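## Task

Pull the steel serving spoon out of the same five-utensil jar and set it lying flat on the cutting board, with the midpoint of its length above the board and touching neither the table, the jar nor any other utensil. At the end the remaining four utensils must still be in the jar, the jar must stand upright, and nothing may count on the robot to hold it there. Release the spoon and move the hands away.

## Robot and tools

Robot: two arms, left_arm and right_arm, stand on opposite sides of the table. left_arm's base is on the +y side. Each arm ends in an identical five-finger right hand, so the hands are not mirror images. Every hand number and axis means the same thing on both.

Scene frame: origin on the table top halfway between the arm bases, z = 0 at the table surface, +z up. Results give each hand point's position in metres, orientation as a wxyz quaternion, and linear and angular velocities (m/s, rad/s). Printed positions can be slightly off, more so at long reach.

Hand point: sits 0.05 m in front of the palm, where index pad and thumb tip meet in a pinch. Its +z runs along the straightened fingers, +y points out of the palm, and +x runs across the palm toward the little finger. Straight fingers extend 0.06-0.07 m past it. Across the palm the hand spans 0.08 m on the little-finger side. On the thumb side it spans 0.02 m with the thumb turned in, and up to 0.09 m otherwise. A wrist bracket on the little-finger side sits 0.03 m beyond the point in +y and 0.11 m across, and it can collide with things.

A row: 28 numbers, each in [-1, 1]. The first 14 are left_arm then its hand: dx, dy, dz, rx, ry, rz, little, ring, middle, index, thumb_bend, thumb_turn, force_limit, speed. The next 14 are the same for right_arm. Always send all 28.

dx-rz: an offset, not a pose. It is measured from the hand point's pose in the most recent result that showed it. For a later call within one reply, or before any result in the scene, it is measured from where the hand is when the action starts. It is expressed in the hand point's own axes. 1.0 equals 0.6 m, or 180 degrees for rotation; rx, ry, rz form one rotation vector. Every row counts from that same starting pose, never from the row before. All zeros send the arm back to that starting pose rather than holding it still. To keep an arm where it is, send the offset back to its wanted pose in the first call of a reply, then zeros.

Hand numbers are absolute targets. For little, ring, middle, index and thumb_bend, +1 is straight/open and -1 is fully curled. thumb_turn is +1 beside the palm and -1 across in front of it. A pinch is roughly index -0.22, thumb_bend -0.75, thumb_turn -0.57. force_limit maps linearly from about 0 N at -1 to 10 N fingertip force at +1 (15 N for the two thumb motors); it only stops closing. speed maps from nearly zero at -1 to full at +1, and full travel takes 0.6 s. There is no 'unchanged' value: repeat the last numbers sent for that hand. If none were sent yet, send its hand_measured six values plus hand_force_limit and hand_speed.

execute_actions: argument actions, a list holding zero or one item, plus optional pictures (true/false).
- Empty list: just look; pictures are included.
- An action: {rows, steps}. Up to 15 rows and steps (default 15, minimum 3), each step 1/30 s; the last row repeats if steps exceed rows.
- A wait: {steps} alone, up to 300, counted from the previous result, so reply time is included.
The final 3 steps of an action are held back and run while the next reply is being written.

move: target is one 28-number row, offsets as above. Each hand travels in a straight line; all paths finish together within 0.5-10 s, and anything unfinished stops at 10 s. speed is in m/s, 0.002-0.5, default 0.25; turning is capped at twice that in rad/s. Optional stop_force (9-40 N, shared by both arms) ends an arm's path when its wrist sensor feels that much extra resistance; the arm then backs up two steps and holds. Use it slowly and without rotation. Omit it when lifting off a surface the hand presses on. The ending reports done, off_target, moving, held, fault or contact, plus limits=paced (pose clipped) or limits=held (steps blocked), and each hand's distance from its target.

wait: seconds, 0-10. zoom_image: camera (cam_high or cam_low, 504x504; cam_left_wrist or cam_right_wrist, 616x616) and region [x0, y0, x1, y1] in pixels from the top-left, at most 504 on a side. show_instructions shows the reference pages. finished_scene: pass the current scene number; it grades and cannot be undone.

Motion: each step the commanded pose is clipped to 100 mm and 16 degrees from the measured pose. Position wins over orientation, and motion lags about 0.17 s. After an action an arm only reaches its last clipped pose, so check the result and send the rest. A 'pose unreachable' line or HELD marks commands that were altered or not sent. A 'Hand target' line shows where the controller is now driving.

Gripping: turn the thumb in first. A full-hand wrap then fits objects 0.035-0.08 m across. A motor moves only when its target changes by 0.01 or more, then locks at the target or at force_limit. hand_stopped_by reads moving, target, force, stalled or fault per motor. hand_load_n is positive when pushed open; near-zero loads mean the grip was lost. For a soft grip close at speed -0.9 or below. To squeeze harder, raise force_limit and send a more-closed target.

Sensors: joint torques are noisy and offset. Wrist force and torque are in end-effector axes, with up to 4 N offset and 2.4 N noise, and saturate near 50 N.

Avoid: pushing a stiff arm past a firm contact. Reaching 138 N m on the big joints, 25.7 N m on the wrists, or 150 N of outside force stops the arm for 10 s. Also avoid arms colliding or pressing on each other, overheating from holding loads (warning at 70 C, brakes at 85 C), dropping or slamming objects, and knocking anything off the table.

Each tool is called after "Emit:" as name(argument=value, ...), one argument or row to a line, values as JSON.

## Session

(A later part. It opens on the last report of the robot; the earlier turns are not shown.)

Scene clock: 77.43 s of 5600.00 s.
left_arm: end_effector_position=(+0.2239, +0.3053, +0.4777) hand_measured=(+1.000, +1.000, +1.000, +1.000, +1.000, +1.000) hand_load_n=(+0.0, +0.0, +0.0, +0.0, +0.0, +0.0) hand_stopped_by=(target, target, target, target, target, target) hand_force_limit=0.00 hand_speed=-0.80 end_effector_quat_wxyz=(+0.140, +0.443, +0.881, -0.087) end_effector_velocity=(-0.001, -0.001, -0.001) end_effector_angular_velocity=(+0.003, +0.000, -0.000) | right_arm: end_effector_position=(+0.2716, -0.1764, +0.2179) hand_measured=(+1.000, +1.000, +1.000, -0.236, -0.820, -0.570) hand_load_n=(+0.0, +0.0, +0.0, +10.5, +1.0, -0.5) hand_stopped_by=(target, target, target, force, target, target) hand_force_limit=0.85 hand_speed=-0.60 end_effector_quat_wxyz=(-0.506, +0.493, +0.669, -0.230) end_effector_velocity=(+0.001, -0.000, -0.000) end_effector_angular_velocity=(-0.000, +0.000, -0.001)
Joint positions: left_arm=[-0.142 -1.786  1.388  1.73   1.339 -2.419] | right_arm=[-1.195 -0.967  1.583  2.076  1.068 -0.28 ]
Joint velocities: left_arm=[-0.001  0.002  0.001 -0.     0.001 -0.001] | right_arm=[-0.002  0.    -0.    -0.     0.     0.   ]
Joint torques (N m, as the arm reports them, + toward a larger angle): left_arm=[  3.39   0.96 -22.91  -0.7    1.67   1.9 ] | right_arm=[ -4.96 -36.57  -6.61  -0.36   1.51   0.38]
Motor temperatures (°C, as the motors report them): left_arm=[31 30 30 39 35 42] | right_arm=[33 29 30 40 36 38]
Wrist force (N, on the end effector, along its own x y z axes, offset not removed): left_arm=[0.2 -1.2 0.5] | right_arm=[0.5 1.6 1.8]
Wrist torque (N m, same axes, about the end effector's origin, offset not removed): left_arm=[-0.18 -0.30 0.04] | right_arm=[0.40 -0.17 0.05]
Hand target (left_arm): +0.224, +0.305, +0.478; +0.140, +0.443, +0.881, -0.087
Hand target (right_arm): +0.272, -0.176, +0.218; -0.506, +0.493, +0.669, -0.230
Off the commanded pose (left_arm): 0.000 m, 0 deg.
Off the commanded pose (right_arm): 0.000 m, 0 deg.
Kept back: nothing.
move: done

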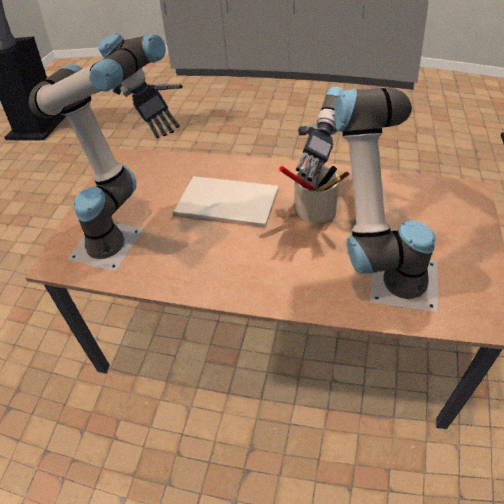

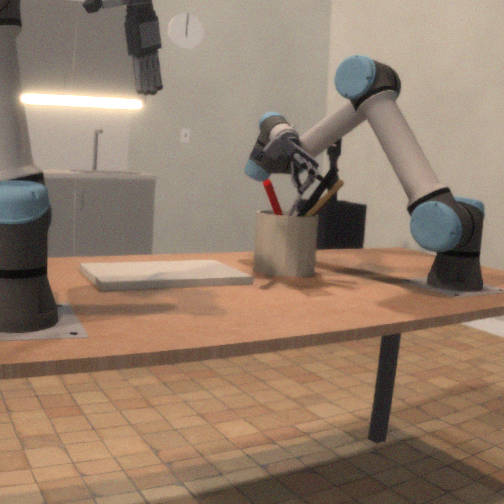

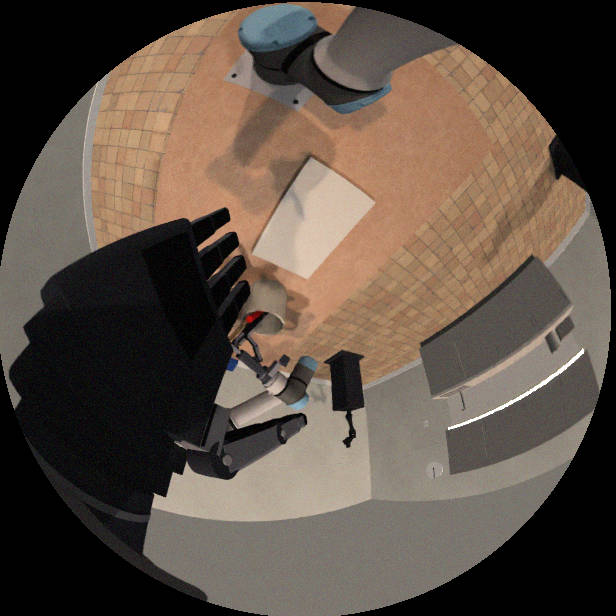

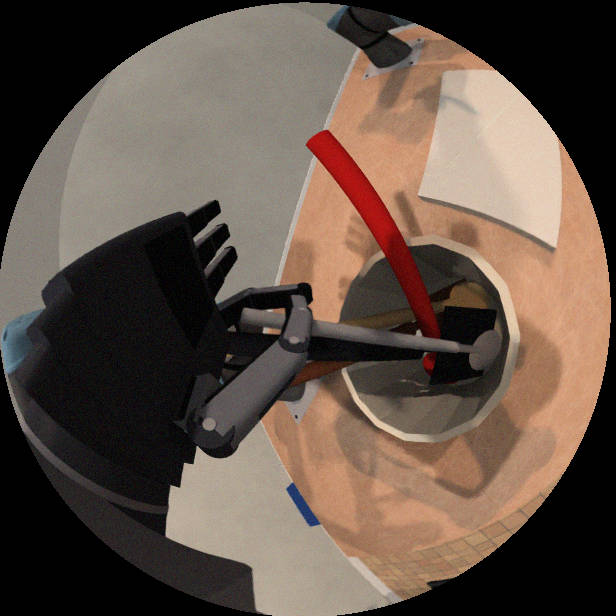

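Emit:
move(
  target=[0,0,0,0,0,0,1,1,1,1,1,1,0,-0.8, 0,0,0,0,0,0,1,1,1,0.6,-0.6,-0.57,0.85,0],
)

Emit:
move(
  target=[0,0,0,0,0,0,1,1,1,1,1,1,0,-0.8, -0.022,0,0,0,0,0,1,1,1,0.6,-0.6,-0.57,0.85,0],
  speed=0.01,
  stop_force=9,
)

Emit:
move(
  target=[0,0,0,0,0,0,1,1,1,1,1,1,0,-0.8, 0,0,0,0,0,0,1,1,1,-0.5,-0.82,-0.57,0.85,-0.6],
)

Emit:
zoom_image(
  camera="cam_right_wrist",
  region=[200, 220, 440, 460],
)

Emit:
zoom_image(
  camera="cam_low",
  region=[250, 120, 370, 240],
)

Scene clock: 78.47 s of 5600.00 s.
left_arm: end_effector_position=(+0.2239, +0.3053, +0.4777) hand_measured=(+1.000, +1.000, +1.000, +1.000, +1.000, +1.000) hand_load_n=(+0.0, +0.0, +0.0, +0.0, +0.0, +0.0) hand_stopped_by=(target, target, target, target, target, target) hand_force_limit=0.00 hand_speed=-0.80 end_effector_quat_wxyz=(+0.140, +0.443, +0.881, -0.087) end_effector_velocity=(-0.000, +0.001, -0.000) end_effector_angular_velocity=(-0.001, +0.002, +0.001) | right_arm: end_effector_position=(+0.2716, -0.1764, +0.2179) hand_measured=(+1.000, +1.000, +1.000, +0.600, -0.600, -0.570) hand_load_n=(+0.0, +0.0, +0.0, +0.0, +0.0, +0.0) hand_stopped_by=(target, target, target, target, target, target) hand_force_limit=0.85 hand_speed=0.00 end_effector_quat_wxyz=(-0.506, +0.493, +0.669, -0.230) end_effector_velocity=(+0.000, +0.000, +0.000) end_effector_angular_velocity=(+0.002, -0.001, -0.001)
Joint positions: left_arm=[-0.142 -1.786  1.388  1.73   1.339 -2.419] | right_arm=[-1.195 -0.967  1.583  2.076  1.068 -0.28 ]
Joint velocities: left_arm=[ 0.001 -0.001  0.001 -0.001  0.002 -0.001] | right_arm=[-0.    -0.001 -0.    -0.    -0.001 -0.001]
Joint torques (N m, as the arm reports them, + toward a larger angle): left_arm=[  4.09   0.98 -22.9   -0.69   1.63   1.91] | right_arm=[ -7.72 -35.84  -7.73   1.15   1.36  -0.16]
Motor temperatures (°C, as the motors report them): left_arm=[31 30 30 39 35 42] | right_arm=[33 29 30 40 36 38]
Wrist force (N, on the end effector, along its own x y z axes, offset not removed): left_arm=[-1.0 -0.2 0.2] | right_arm=[1.1 2.0 1.3]
Wrist torque (N m, same axes, about the end effector's origin, offset not removed): left_arm=[0.00 -0.07 -0.01] | right_arm=[0.37 -0.41 0.17]
Hand target (left_arm): +0.224, +0.305, +0.478; +0.140, +0.443, +0.881, -0.087
Hand target (right_arm): +0.272, -0.176, +0.218; -0.506, +0.493, +0.669, -0.230
Off the commanded pose (left_arm): 0.000 m, 0 deg.
Off the commanded pose (right_arm): 0.000 m, 0 deg.
Kept back: nothing.
move: done

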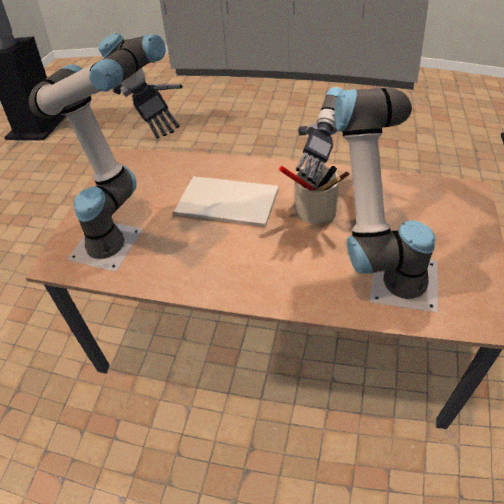

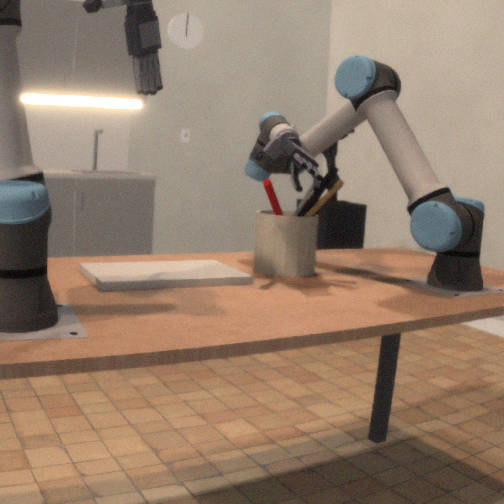

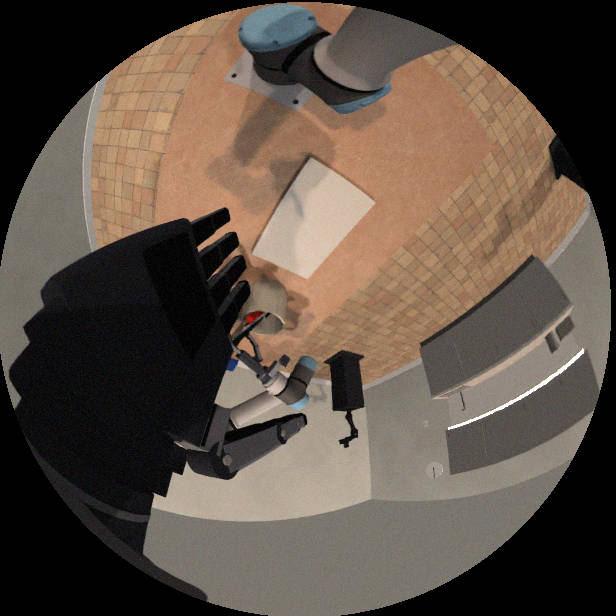

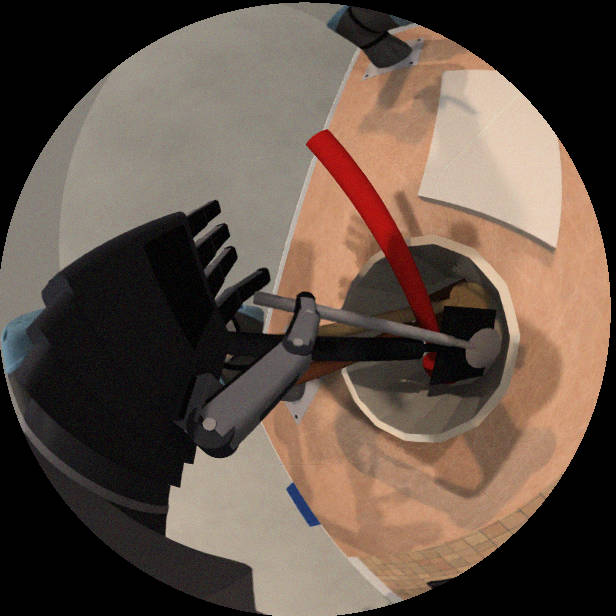

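Scene clock: 80.00 s of 5600.00 s.
left_arm: end_effector_position=(+0.2239, +0.3053, +0.4777) hand_measured=(+1.000, +1.000, +1.000, +1.000, +1.000, +1.000) hand_load_n=(+0.0, +0.0, +0.0, +0.0, +0.0, +0.0) hand_stopped_by=(target, target, target, target, target, target) hand_force_limit=0.00 hand_speed=-0.80 end_effector_quat_wxyz=(+0.140, +0.443, +0.881, -0.087) end_effector_velocity=(-0.000, -0.000, -0.000) end_effector_angular_velocity=(+0.001, +0.000, -0.002) | right_arm: end_effector_position=(+0.2716, -0.1878, +0.2121) hand_measured=(+1.000, +1.000, +1.000, +0.600, -0.600, -0.570) hand_load_n=(+0.0, +0.0, +0.0, +0.0, +0.0, +0.0) hand_stopped_by=(target, target, target, target, target, target) hand_force_limit=0.85 hand_speed=0.00 end_effector_quat_wxyz=(-0.506, +0.493, +0.669, -0.230) end_effector_velocity=(+0.000, -0.003, -0.001) end_effector_angular_velocity=(-0.001, +0.001, -0.002)
Joint positions: left_arm=[-0.142 -1.786  1.388  1.73   1.339 -2.419] | right_arm=[-1.216 -0.972  1.611  2.058  1.087 -0.291]
Joint velocities: left_arm=[-0.001  0.001  0.     0.     0.001  0.002] | right_arm=[-0.005 -0.001  0.007 -0.004  0.004 -0.001]
Joint torques (N m, as the arm reports them, + toward a larger angle): left_arm=[  3.5    0.98 -23.09  -0.68   1.67   1.88] | right_arm=[-11.37 -45.55  -4.45  -0.24   1.47  -2.09]
Motor temperatures (°C, as the motors report them): left_arm=[31 30 30 39 35 42] | right_arm=[33 29 30 40 36 38]
Wrist force (N, on the end effector, along its own x y z axes, offset not removed): left_arm=[0.8 -1.8 1.1] | right_arm=[3.0 1.7 1.2]
Wrist torque (N m, same axes, about the end effector's origin, offset not removed): left_arm=[-0.30 -0.44 0.07] | right_arm=[0.29 -0.61 0.13]
Hand target (left_arm): +0.224, +0.305, +0.478; +0.140, +0.443, +0.881, -0.087
Hand target (right_arm): +0.272, -0.188, +0.212; -0.506, +0.493, +0.669, -0.230
Off the commanded pose (left_arm): 0.000 m, 0 deg.
Off the commanded pose (right_arm): 0.000 m, 0 deg.
Kept back: nothing.
move: done

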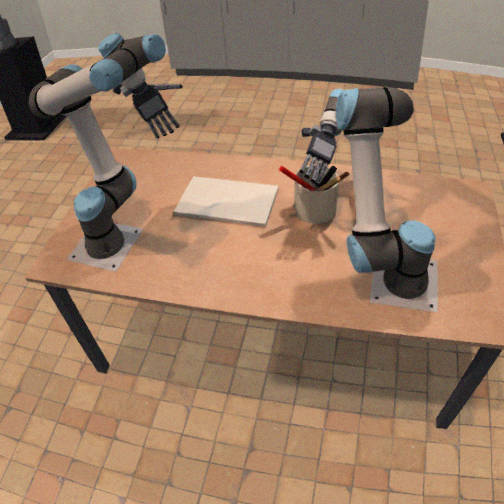

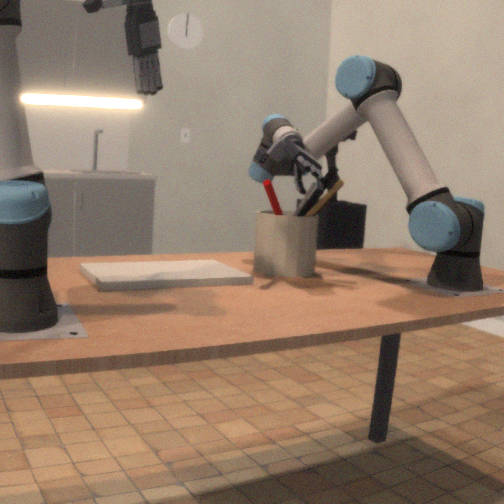

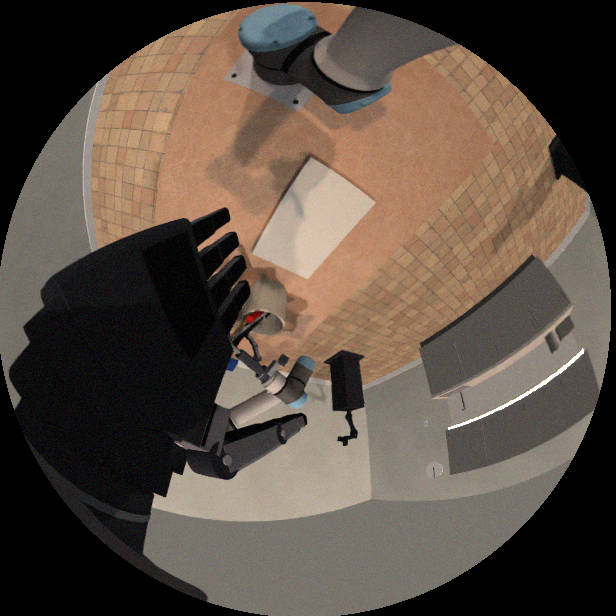

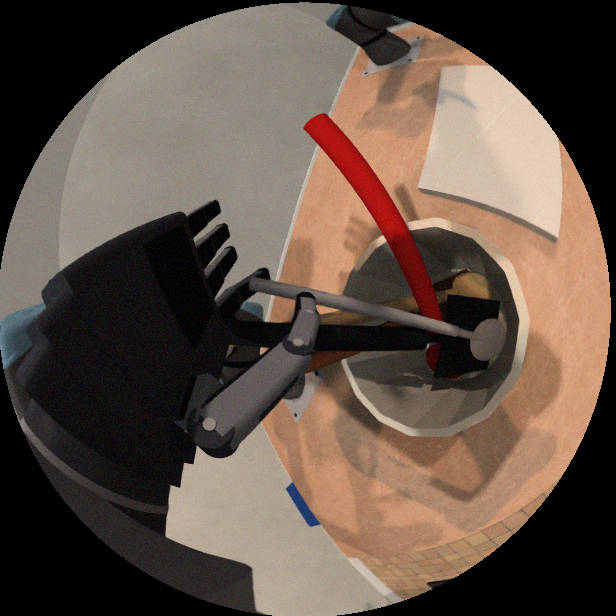

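Scene clock: 81.53 s of 5600.00 s.
left_arm: end_effector_position=(+0.2239, +0.3053, +0.4777) hand_measured=(+1.000, +1.000, +1.000, +1.000, +1.000, +1.000) hand_load_n=(+0.0, +0.0, +0.0, +0.0, +0.0, +0.0) hand_stopped_by=(target, target, target, target, target, target) hand_force_limit=0.00 hand_speed=-0.80 end_effector_quat_wxyz=(+0.140, +0.443, +0.881, -0.087) end_effector_velocity=(-0.001, -0.000, -0.000) end_effector_angular_velocity=(-0.001, +0.002, -0.002) | right_arm: end_effector_position=(+0.2716, -0.1878, +0.2121) hand_measured=(+1.000, +1.000, +1.000, -0.238, -0.820, -0.570) hand_load_n=(+0.0, +0.0, +0.0, +10.5, +1.0, -0.5) hand_stopped_by=(target, target, target, force, target, target) hand_force_limit=0.85 hand_speed=-0.60 end_effector_quat_wxyz=(-0.506, +0.493, +0.669, -0.230) end_effector_velocity=(-0.000, -0.000, -0.000) end_effector_angular_velocity=(-0.001, +0.000, +0.002)
Joint positions: left_arm=[-0.142 -1.786  1.388  1.73   1.339 -2.419] | right_arm=[-1.216 -0.972  1.611  2.058  1.087 -0.291]
Joint velocities: left_arm=[-0.002 -0.     0.    -0.001  0.002  0.   ] | right_arm=[ 0.     0.001  0.    -0.     0.001 -0.   ]
Joint torques (N m, as the arm reports them, + toward a larger angle): left_arm=[  3.72   1.43 -23.32  -0.74   1.67   1.9 ] | right_arm=[ 14.88 -28.29 -25.07   5.18  -1.99   2.31]
Motor temperatures (°C, as the motors report them): left_arm=[31 30 30 39 35 42] | right_arm=[33 29 30 40 36 38]
Wrist force (N, on the end effector, along its own x y z axes, offset not removed): left_arm=[0.6 -0.7 0.4] | right_arm=[1.1 2.9 2.3]
Wrist torque (N m, same axes, about the end effector's origin, offset not removed): left_arm=[-0.07 -0.43 0.14] | right_arm=[0.46 -0.39 0.06]
Hand target (left_arm): +0.224, +0.305, +0.478; +0.140, +0.443, +0.881, -0.087
Hand target (right_arm): +0.272, -0.188, +0.212; -0.506, +0.493, +0.669, -0.230
Off the commanded pose (left_arm): 0.000 m, 0 deg.
Off the commanded pose (right_arm): 0.000 m, 0 deg.
Kept back: nothing.
move: done

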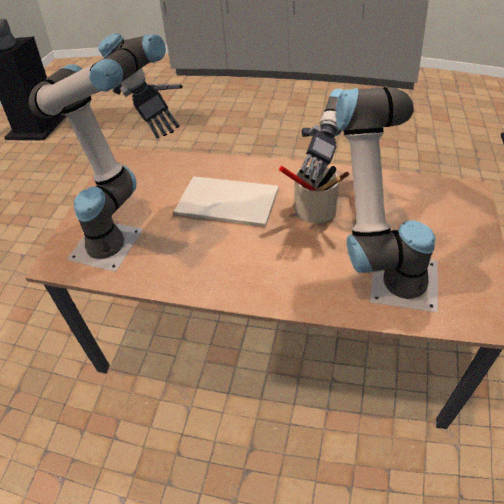

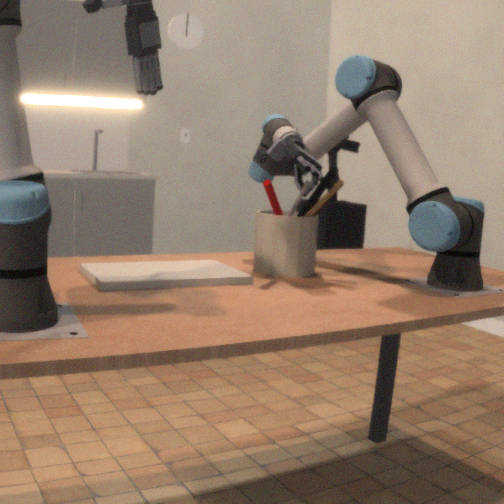

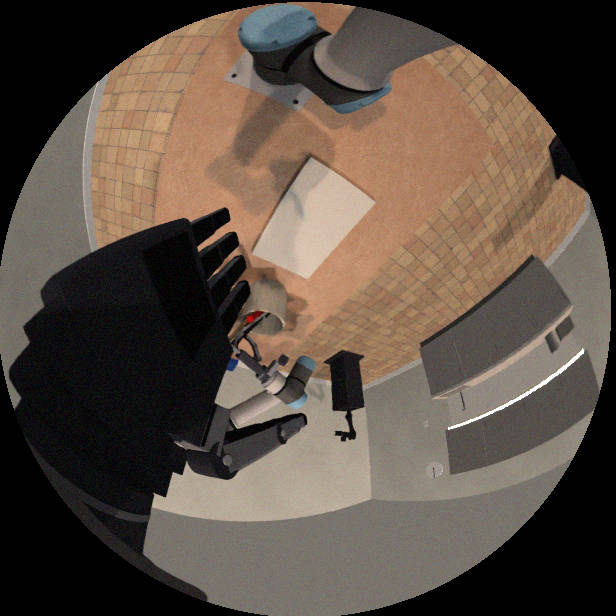

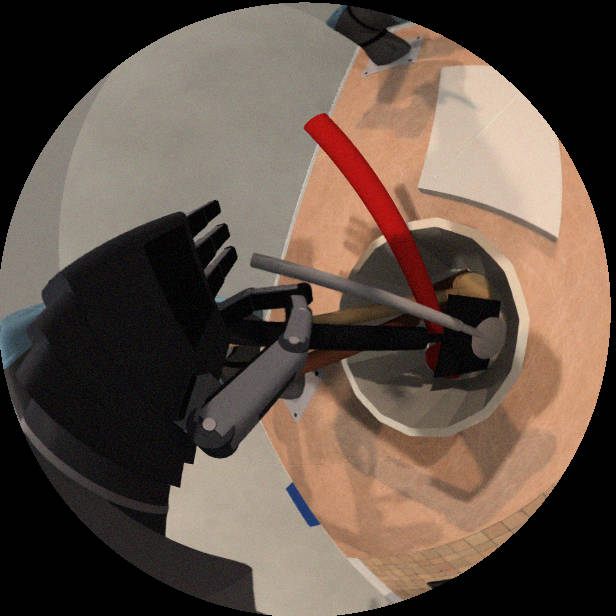

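Region (200, 220, 440, 460) of cam_right_wrist's 616x616 image, scaled by 2.100, with more detail than that image has.

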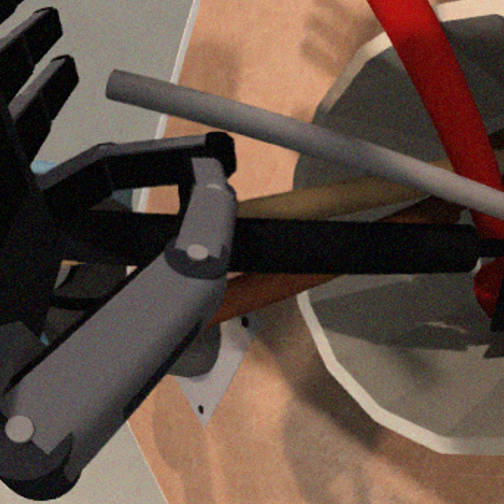

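Region (250, 120, 370, 240) of cam_low's 504x504 image, scaled by 4.200, with more detail than that image has.

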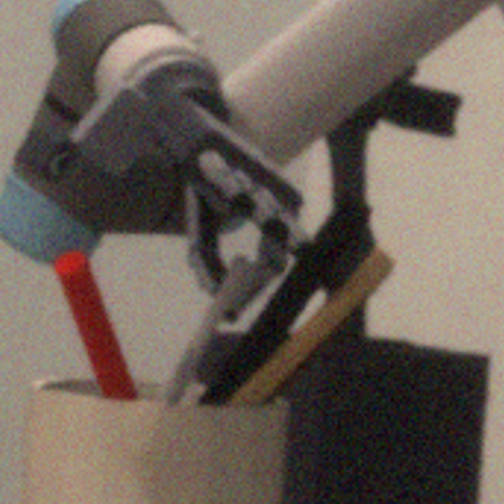

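Emit:
move(
  target=[0,0,0,0,0,0,1,1,1,1,1,1,0,-0.8, 0,-0.03,0,0,0,0,1,1,1,0.25,-0.7,-0.57,0.85,0],
  speed=0.02,
)

Emit:
zoom_image(
  camera="cam_right_wrist",
  region=[200, 200, 440, 440],
)

Emit:
zoom_image(
  camera="cam_low",
  region=[250, 120, 370, 240],
)

Scene clock: 83.00 s of 5600.00 s.
left_arm: end_effector_position=(+0.2239, +0.3053, +0.4777) hand_measured=(+1.000, +1.000, +1.000, +1.000, +1.000, +1.000) hand_load_n=(+0.0, +0.0, +0.0, +0.0, +0.0, +0.0) hand_stopped_by=(target, target, target, target, target, target) hand_force_limit=0.00 hand_speed=-0.80 end_effector_quat_wxyz=(+0.140, +0.443, +0.881, -0.087) end_effector_velocity=(+0.000, +0.000, +0.000) end_effector_angular_velocity=(-0.000, -0.001, -0.002) | right_arm: end_effector_position=(+0.2640, -0.1950, +0.2263) hand_measured=(+1.000, +1.000, +1.000, +0.250, -0.700, -0.570) hand_load_n=(+0.0, +0.0, +0.0, +0.0, +0.0, +0.0) hand_stopped_by=(target, target, target, target, target, target) hand_force_limit=0.85 hand_speed=0.00 end_effector_quat_wxyz=(-0.506, +0.493, +0.669, -0.230) end_effector_velocity=(-0.001, -0.001, +0.002) end_effector_angular_velocity=(+0.000, -0.000, -0.001)
Joint positions: left_arm=[-0.142 -1.786  1.388  1.73   1.339 -2.419] | right_arm=[-1.225 -1.013  1.636  2.075  1.095 -0.295]
Joint velocities: left_arm=[ 0.    -0.001 -0.     0.001 -0.001  0.002] | right_arm=[-0.003 -0.006  0.004  0.003  0.001 -0.001]
Joint torques (N m, as the arm reports them, + toward a larger angle): left_arm=[  3.78   1.05 -23.39  -0.73   1.65   1.87] | right_arm=[-11.05 -45.13  -8.16   5.41   1.46  -2.38]
Motor temperatures (°C, as the motors report them): left_arm=[31 30 30 39 35 42] | right_arm=[33 29 30 40 36 38]
Wrist force (N, on the end effector, along its own x y z axes, offset not removed): left_arm=[-0.2 -0.9 1.4] | right_arm=[2.8 1.7 4.2]
Wrist torque (N m, same axes, about the end effector's origin, offset not removed): left_arm=[-0.22 -0.25 0.06] | right_arm=[0.28 -0.72 0.15]
Hand target (left_arm): +0.224, +0.305, +0.478; +0.140, +0.443, +0.881, -0.087
Hand target (right_arm): +0.264, -0.195, +0.227; -0.506, +0.493, +0.669, -0.230
Off the commanded pose (left_arm): 0.000 m, 0 deg.
Off the commanded pose (right_arm): 0.000 m, 0 deg.
Kept back: nothing.
move: done

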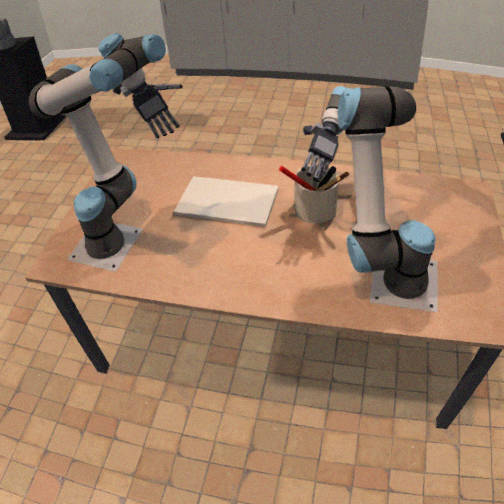

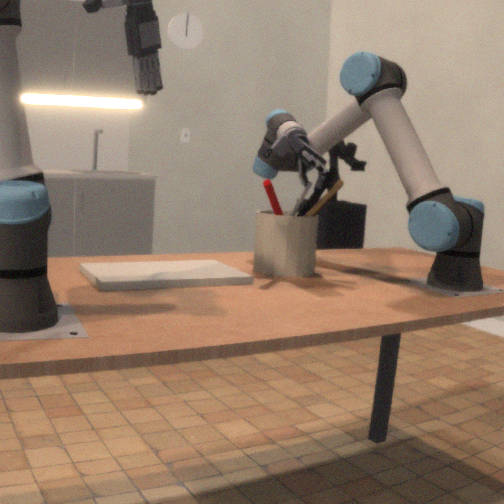

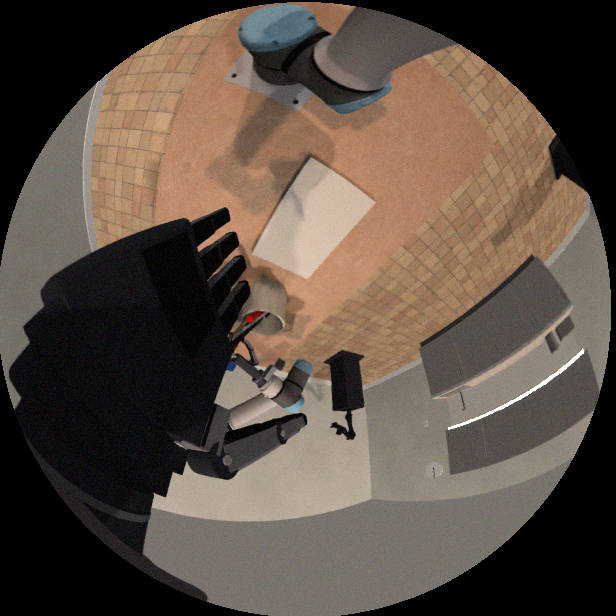

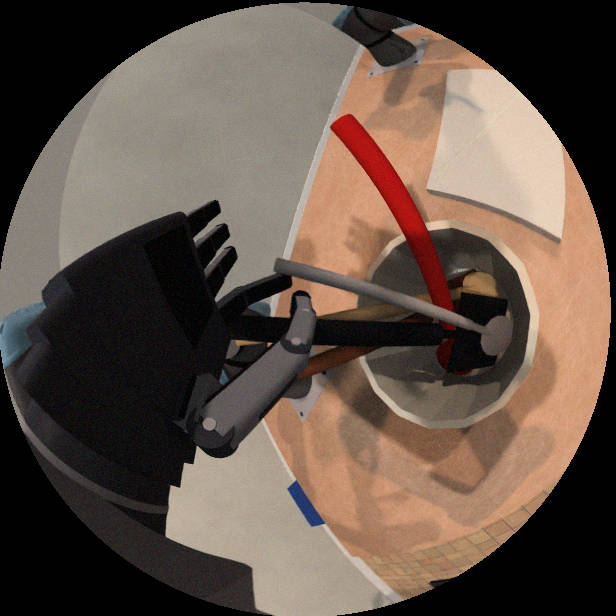

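Region (200, 200, 440, 440) of cam_right_wrist's 616x616 image, scaled by 2.100, with more detail than that image has.

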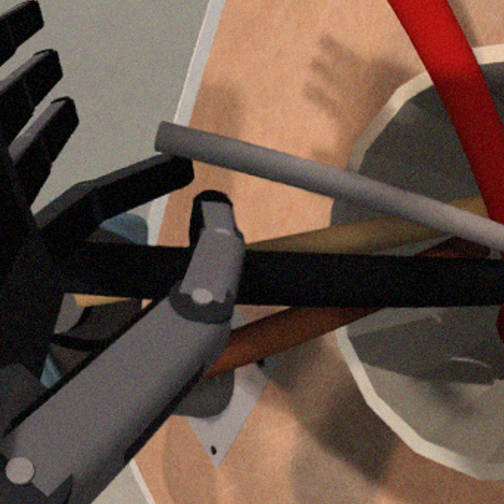

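Region (250, 120, 370, 240) of cam_low's 504x504 image, scaled by 4.200, with more detail than that image has.

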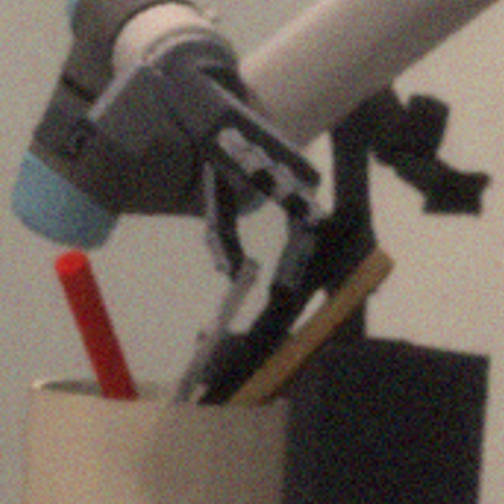

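Emit:
move(
  target=[0,0,0,0,0,0,1,1,1,1,1,1,0,-0.8, 0,-0.03,0,0,0,0,1,1,1,0.3,-0.7,-0.57,0.85,0],
  speed=0.02,
)

Emit:
move(
  target=[0,0,0,0,0,0,1,1,1,1,1,1,0,-0.8, 0.02,0,0,0,0,0,1,1,1,0.3,-0.7,-0.57,0.85,0],
  speed=0.02,
)

Emit:
zoom_image(
  camera="cam_right_wrist",
  region=[200, 200, 440, 440],
)

Emit:
zoom_image(
  camera="cam_low",
  region=[250, 120, 370, 240],
)

Scene clock: 84.43 s of 5600.00 s.
left_arm: end_effector_position=(+0.2239, +0.3053, +0.4777) hand_measured=(+1.000, +1.000, +1.000, +1.000, +1.000, +1.000) hand_load_n=(+0.0, +0.0, +0.0, +0.0, +0.0, +0.0) hand_stopped_by=(target, target, target, target, target, target) hand_force_limit=0.00 hand_speed=-0.80 end_effector_quat_wxyz=(+0.140, +0.443, +0.881, -0.087) end_effector_velocity=(-0.001, -0.001, -0.000) end_effector_angular_velocity=(+0.001, -0.000, -0.004) | right_arm: end_effector_position=(+0.2565, -0.2022, +0.2406) hand_measured=(+1.000, +1.000, +1.000, +0.300, -0.700, -0.570) hand_load_n=(+0.0, +0.0, +0.0, +0.0, +0.0, +0.0) hand_stopped_by=(target, target, target, target, target, target) hand_force_limit=0.85 hand_speed=0.00 end_effector_quat_wxyz=(-0.506, +0.493, +0.669, -0.230) end_effector_velocity=(-0.001, -0.001, +0.002) end_effector_angular_velocity=(+0.000, +0.000, -0.000)
Joint positions: left_arm=[-0.142 -1.786  1.388  1.73   1.339 -2.419] | right_arm=[-1.234 -1.053  1.659  2.094  1.104 -0.3  ]
Joint velocities: left_arm=[-0.001  0.001  0.    -0.     0.001  0.002] | right_arm=[-0.001 -0.006  0.003  0.003  0.    -0.001]
Joint torques (N m, as the arm reports them, + toward a larger angle): left_arm=[  3.9    1.38 -23.13  -0.69   1.71   1.88] | right_arm=[-12.37 -47.78  -3.94   5.26   1.7   -2.36]
Motor temperatures (°C, as the motors report them): left_arm=[31 30 30 39 35 42] | right_arm=[33 29 30 40 36 38]
Wrist force (N, on the end effector, along its own x y z axes, offset not removed): left_arm=[1.1 -1.1 -0.3] | right_arm=[1.6 2.2 1.2]
Wrist torque (N m, same axes, about the end effector's origin, offset not removed): left_arm=[-0.10 -0.37 0.18] | right_arm=[0.46 -0.36 0.09]
Hand target (left_arm): +0.224, +0.305, +0.478; +0.140, +0.443, +0.881, -0.087
Hand target (right_arm): +0.256, -0.202, +0.241; -0.506, +0.493, +0.669, -0.230
Off the commanded pose (left_arm): 0.000 m, 0 deg.
Off the commanded pose (right_arm): 0.000 m, 0 deg.
Kept back: nothing.
move: done

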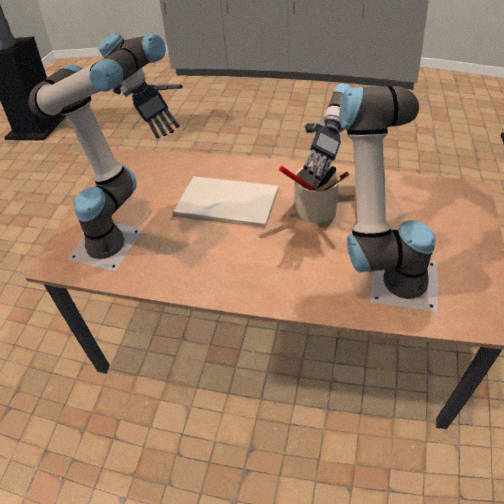

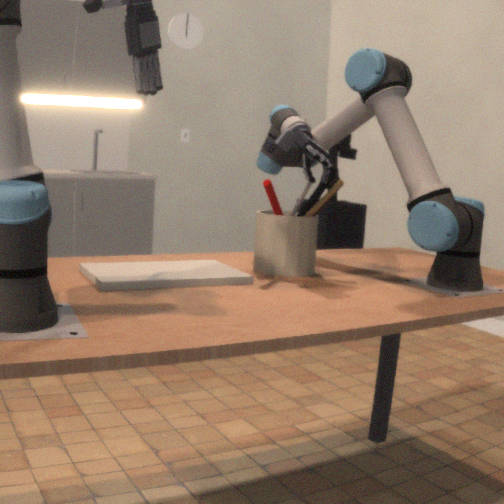

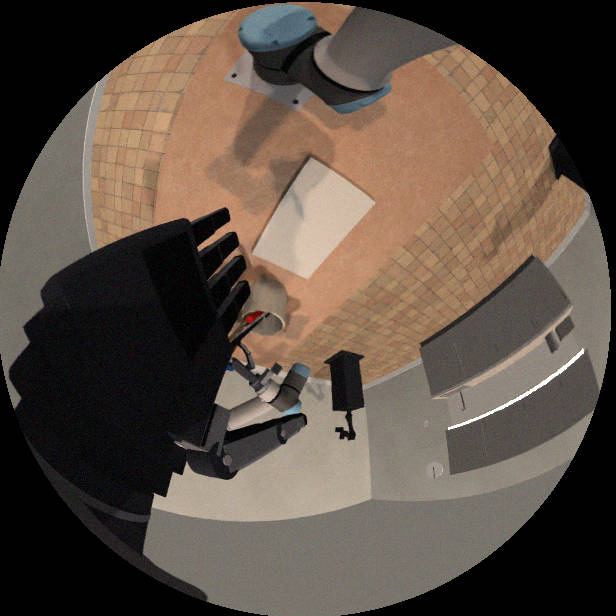

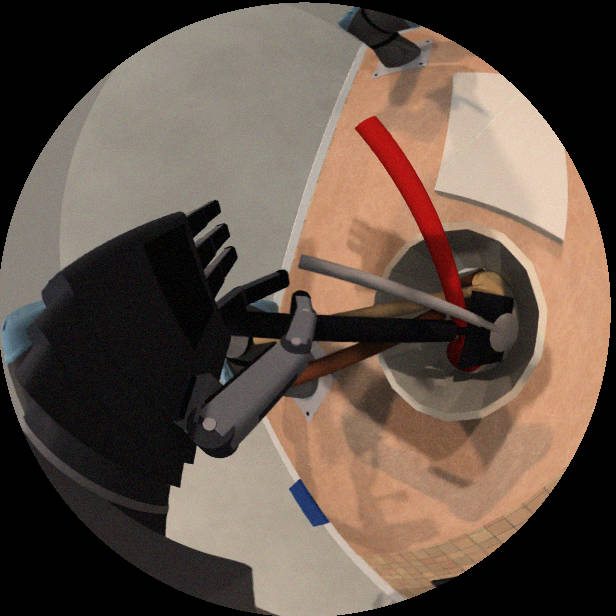

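Scene clock: 85.37 s of 5600.00 s.
left_arm: end_effector_position=(+0.2239, +0.3053, +0.4777) hand_measured=(+1.000, +1.000, +1.000, +1.000, +1.000, +1.000) hand_load_n=(+0.0, +0.0, +0.0, +0.0, +0.0, +0.0) hand_stopped_by=(target, target, target, target, target, target) hand_force_limit=0.00 hand_speed=-0.80 end_effector_quat_wxyz=(+0.140, +0.443, +0.881, -0.087) end_effector_velocity=(+0.000, -0.000, -0.000) end_effector_angular_velocity=(+0.002, -0.001, +0.001) | right_arm: end_effector_position=(+0.2565, -0.1918, +0.2458) hand_measured=(+1.000, +1.000, +1.000, +0.300, -0.700, -0.570) hand_load_n=(+0.0, +0.0, +0.0, +0.0, +0.0, +0.0) hand_stopped_by=(target, target, target, target, target, target) hand_force_limit=0.85 hand_speed=0.00 end_effector_quat_wxyz=(-0.506, +0.493, +0.669, -0.230) end_effector_velocity=(+0.000, +0.002, +0.001) end_effector_angular_velocity=(+0.000, -0.000, -0.001)
Joint positions: left_arm=[-0.142 -1.786  1.388  1.73   1.339 -2.419] | right_arm=[-1.214 -1.048  1.634  2.11   1.086 -0.29 ]
Joint velocities: left_arm=[ 0.001  0.002  0.     0.001 -0.     0.   ] | right_arm=[ 0.004  0.001 -0.006  0.004 -0.004  0.002]
Joint torques (N m, as the arm reports them, + toward a larger angle): left_arm=[  3.77   1.13 -24.04  -0.61   1.61   1.94] | right_arm=[ 13.7  -25.05 -27.95   5.37  -1.61   1.94]
Motor temperatures (°C, as the motors report them): left_arm=[31 30 30 39 35 42] | right_arm=[33 29 30 40 36 38]
Wrist force (N, on the end effector, along its own x y z axes, offset not removed): left_arm=[0.0 -1.0 1.2] | right_arm=[0.1 1.9 2.5]
Wrist torque (N m, same axes, about the end effector's origin, offset not removed): left_arm=[-0.11 -0.26 0.05] | right_arm=[0.32 -0.34 0.04]
Hand target (left_arm): +0.224, +0.305, +0.478; +0.140, +0.443, +0.881, -0.087
Hand target (right_arm): +0.257, -0.192, +0.246; -0.506, +0.493, +0.669, -0.230
Off the commanded pose (left_arm): 0.000 m, 0 deg.
Off the commanded pose (right_arm): 0.000 m, 0 deg.
Kept back: nothing.
move: done

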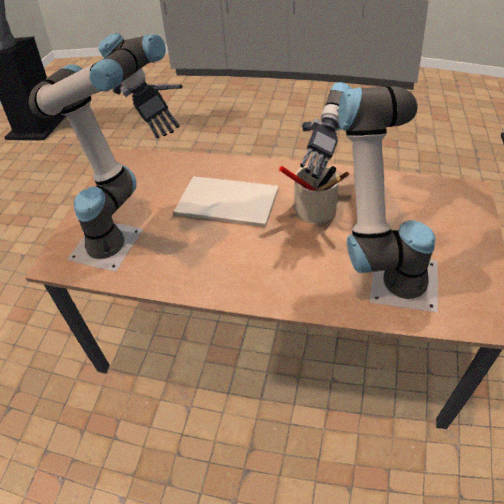

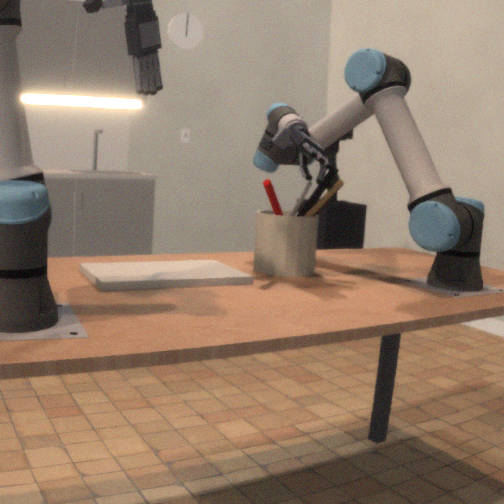

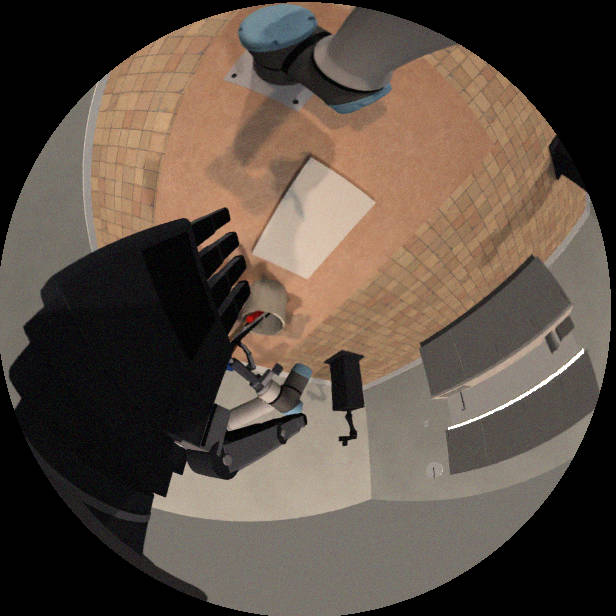

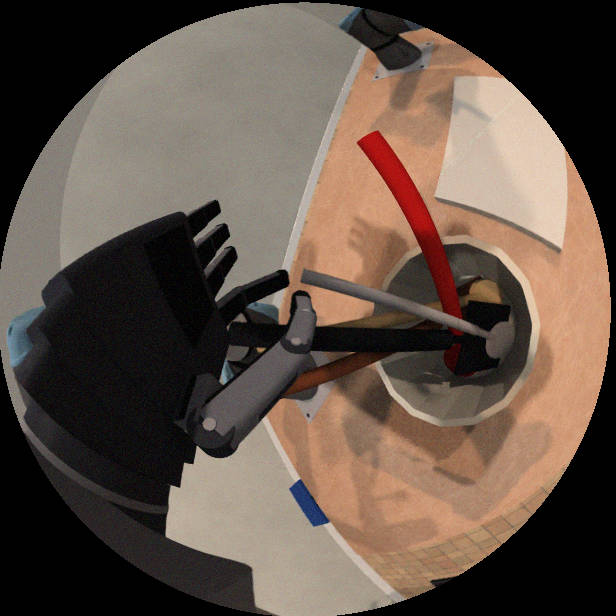

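Region (200, 200, 440, 440) of cam_right_wrist's 616x616 image, scaled by 2.100, with more detail than that image has.

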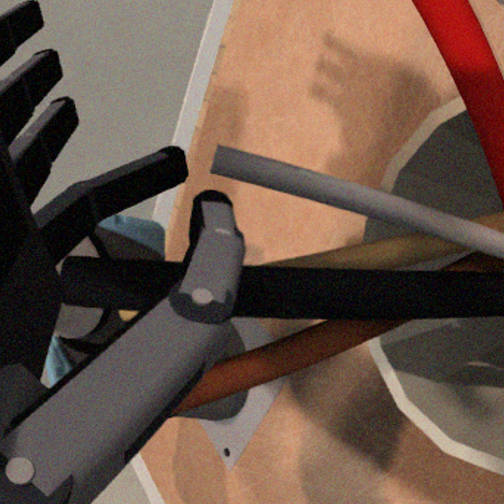

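Region (250, 120, 370, 240) of cam_low's 504x504 image, scaled by 4.200, with more detail than that image has.

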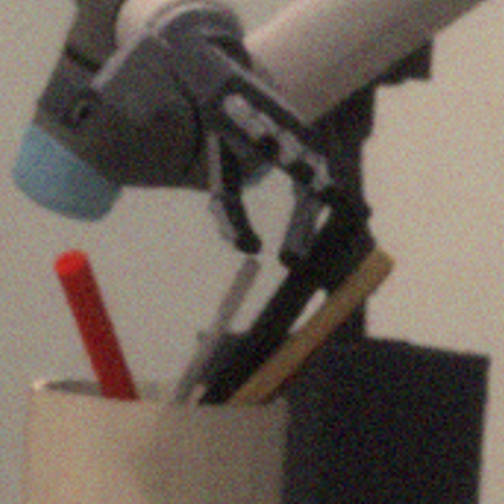

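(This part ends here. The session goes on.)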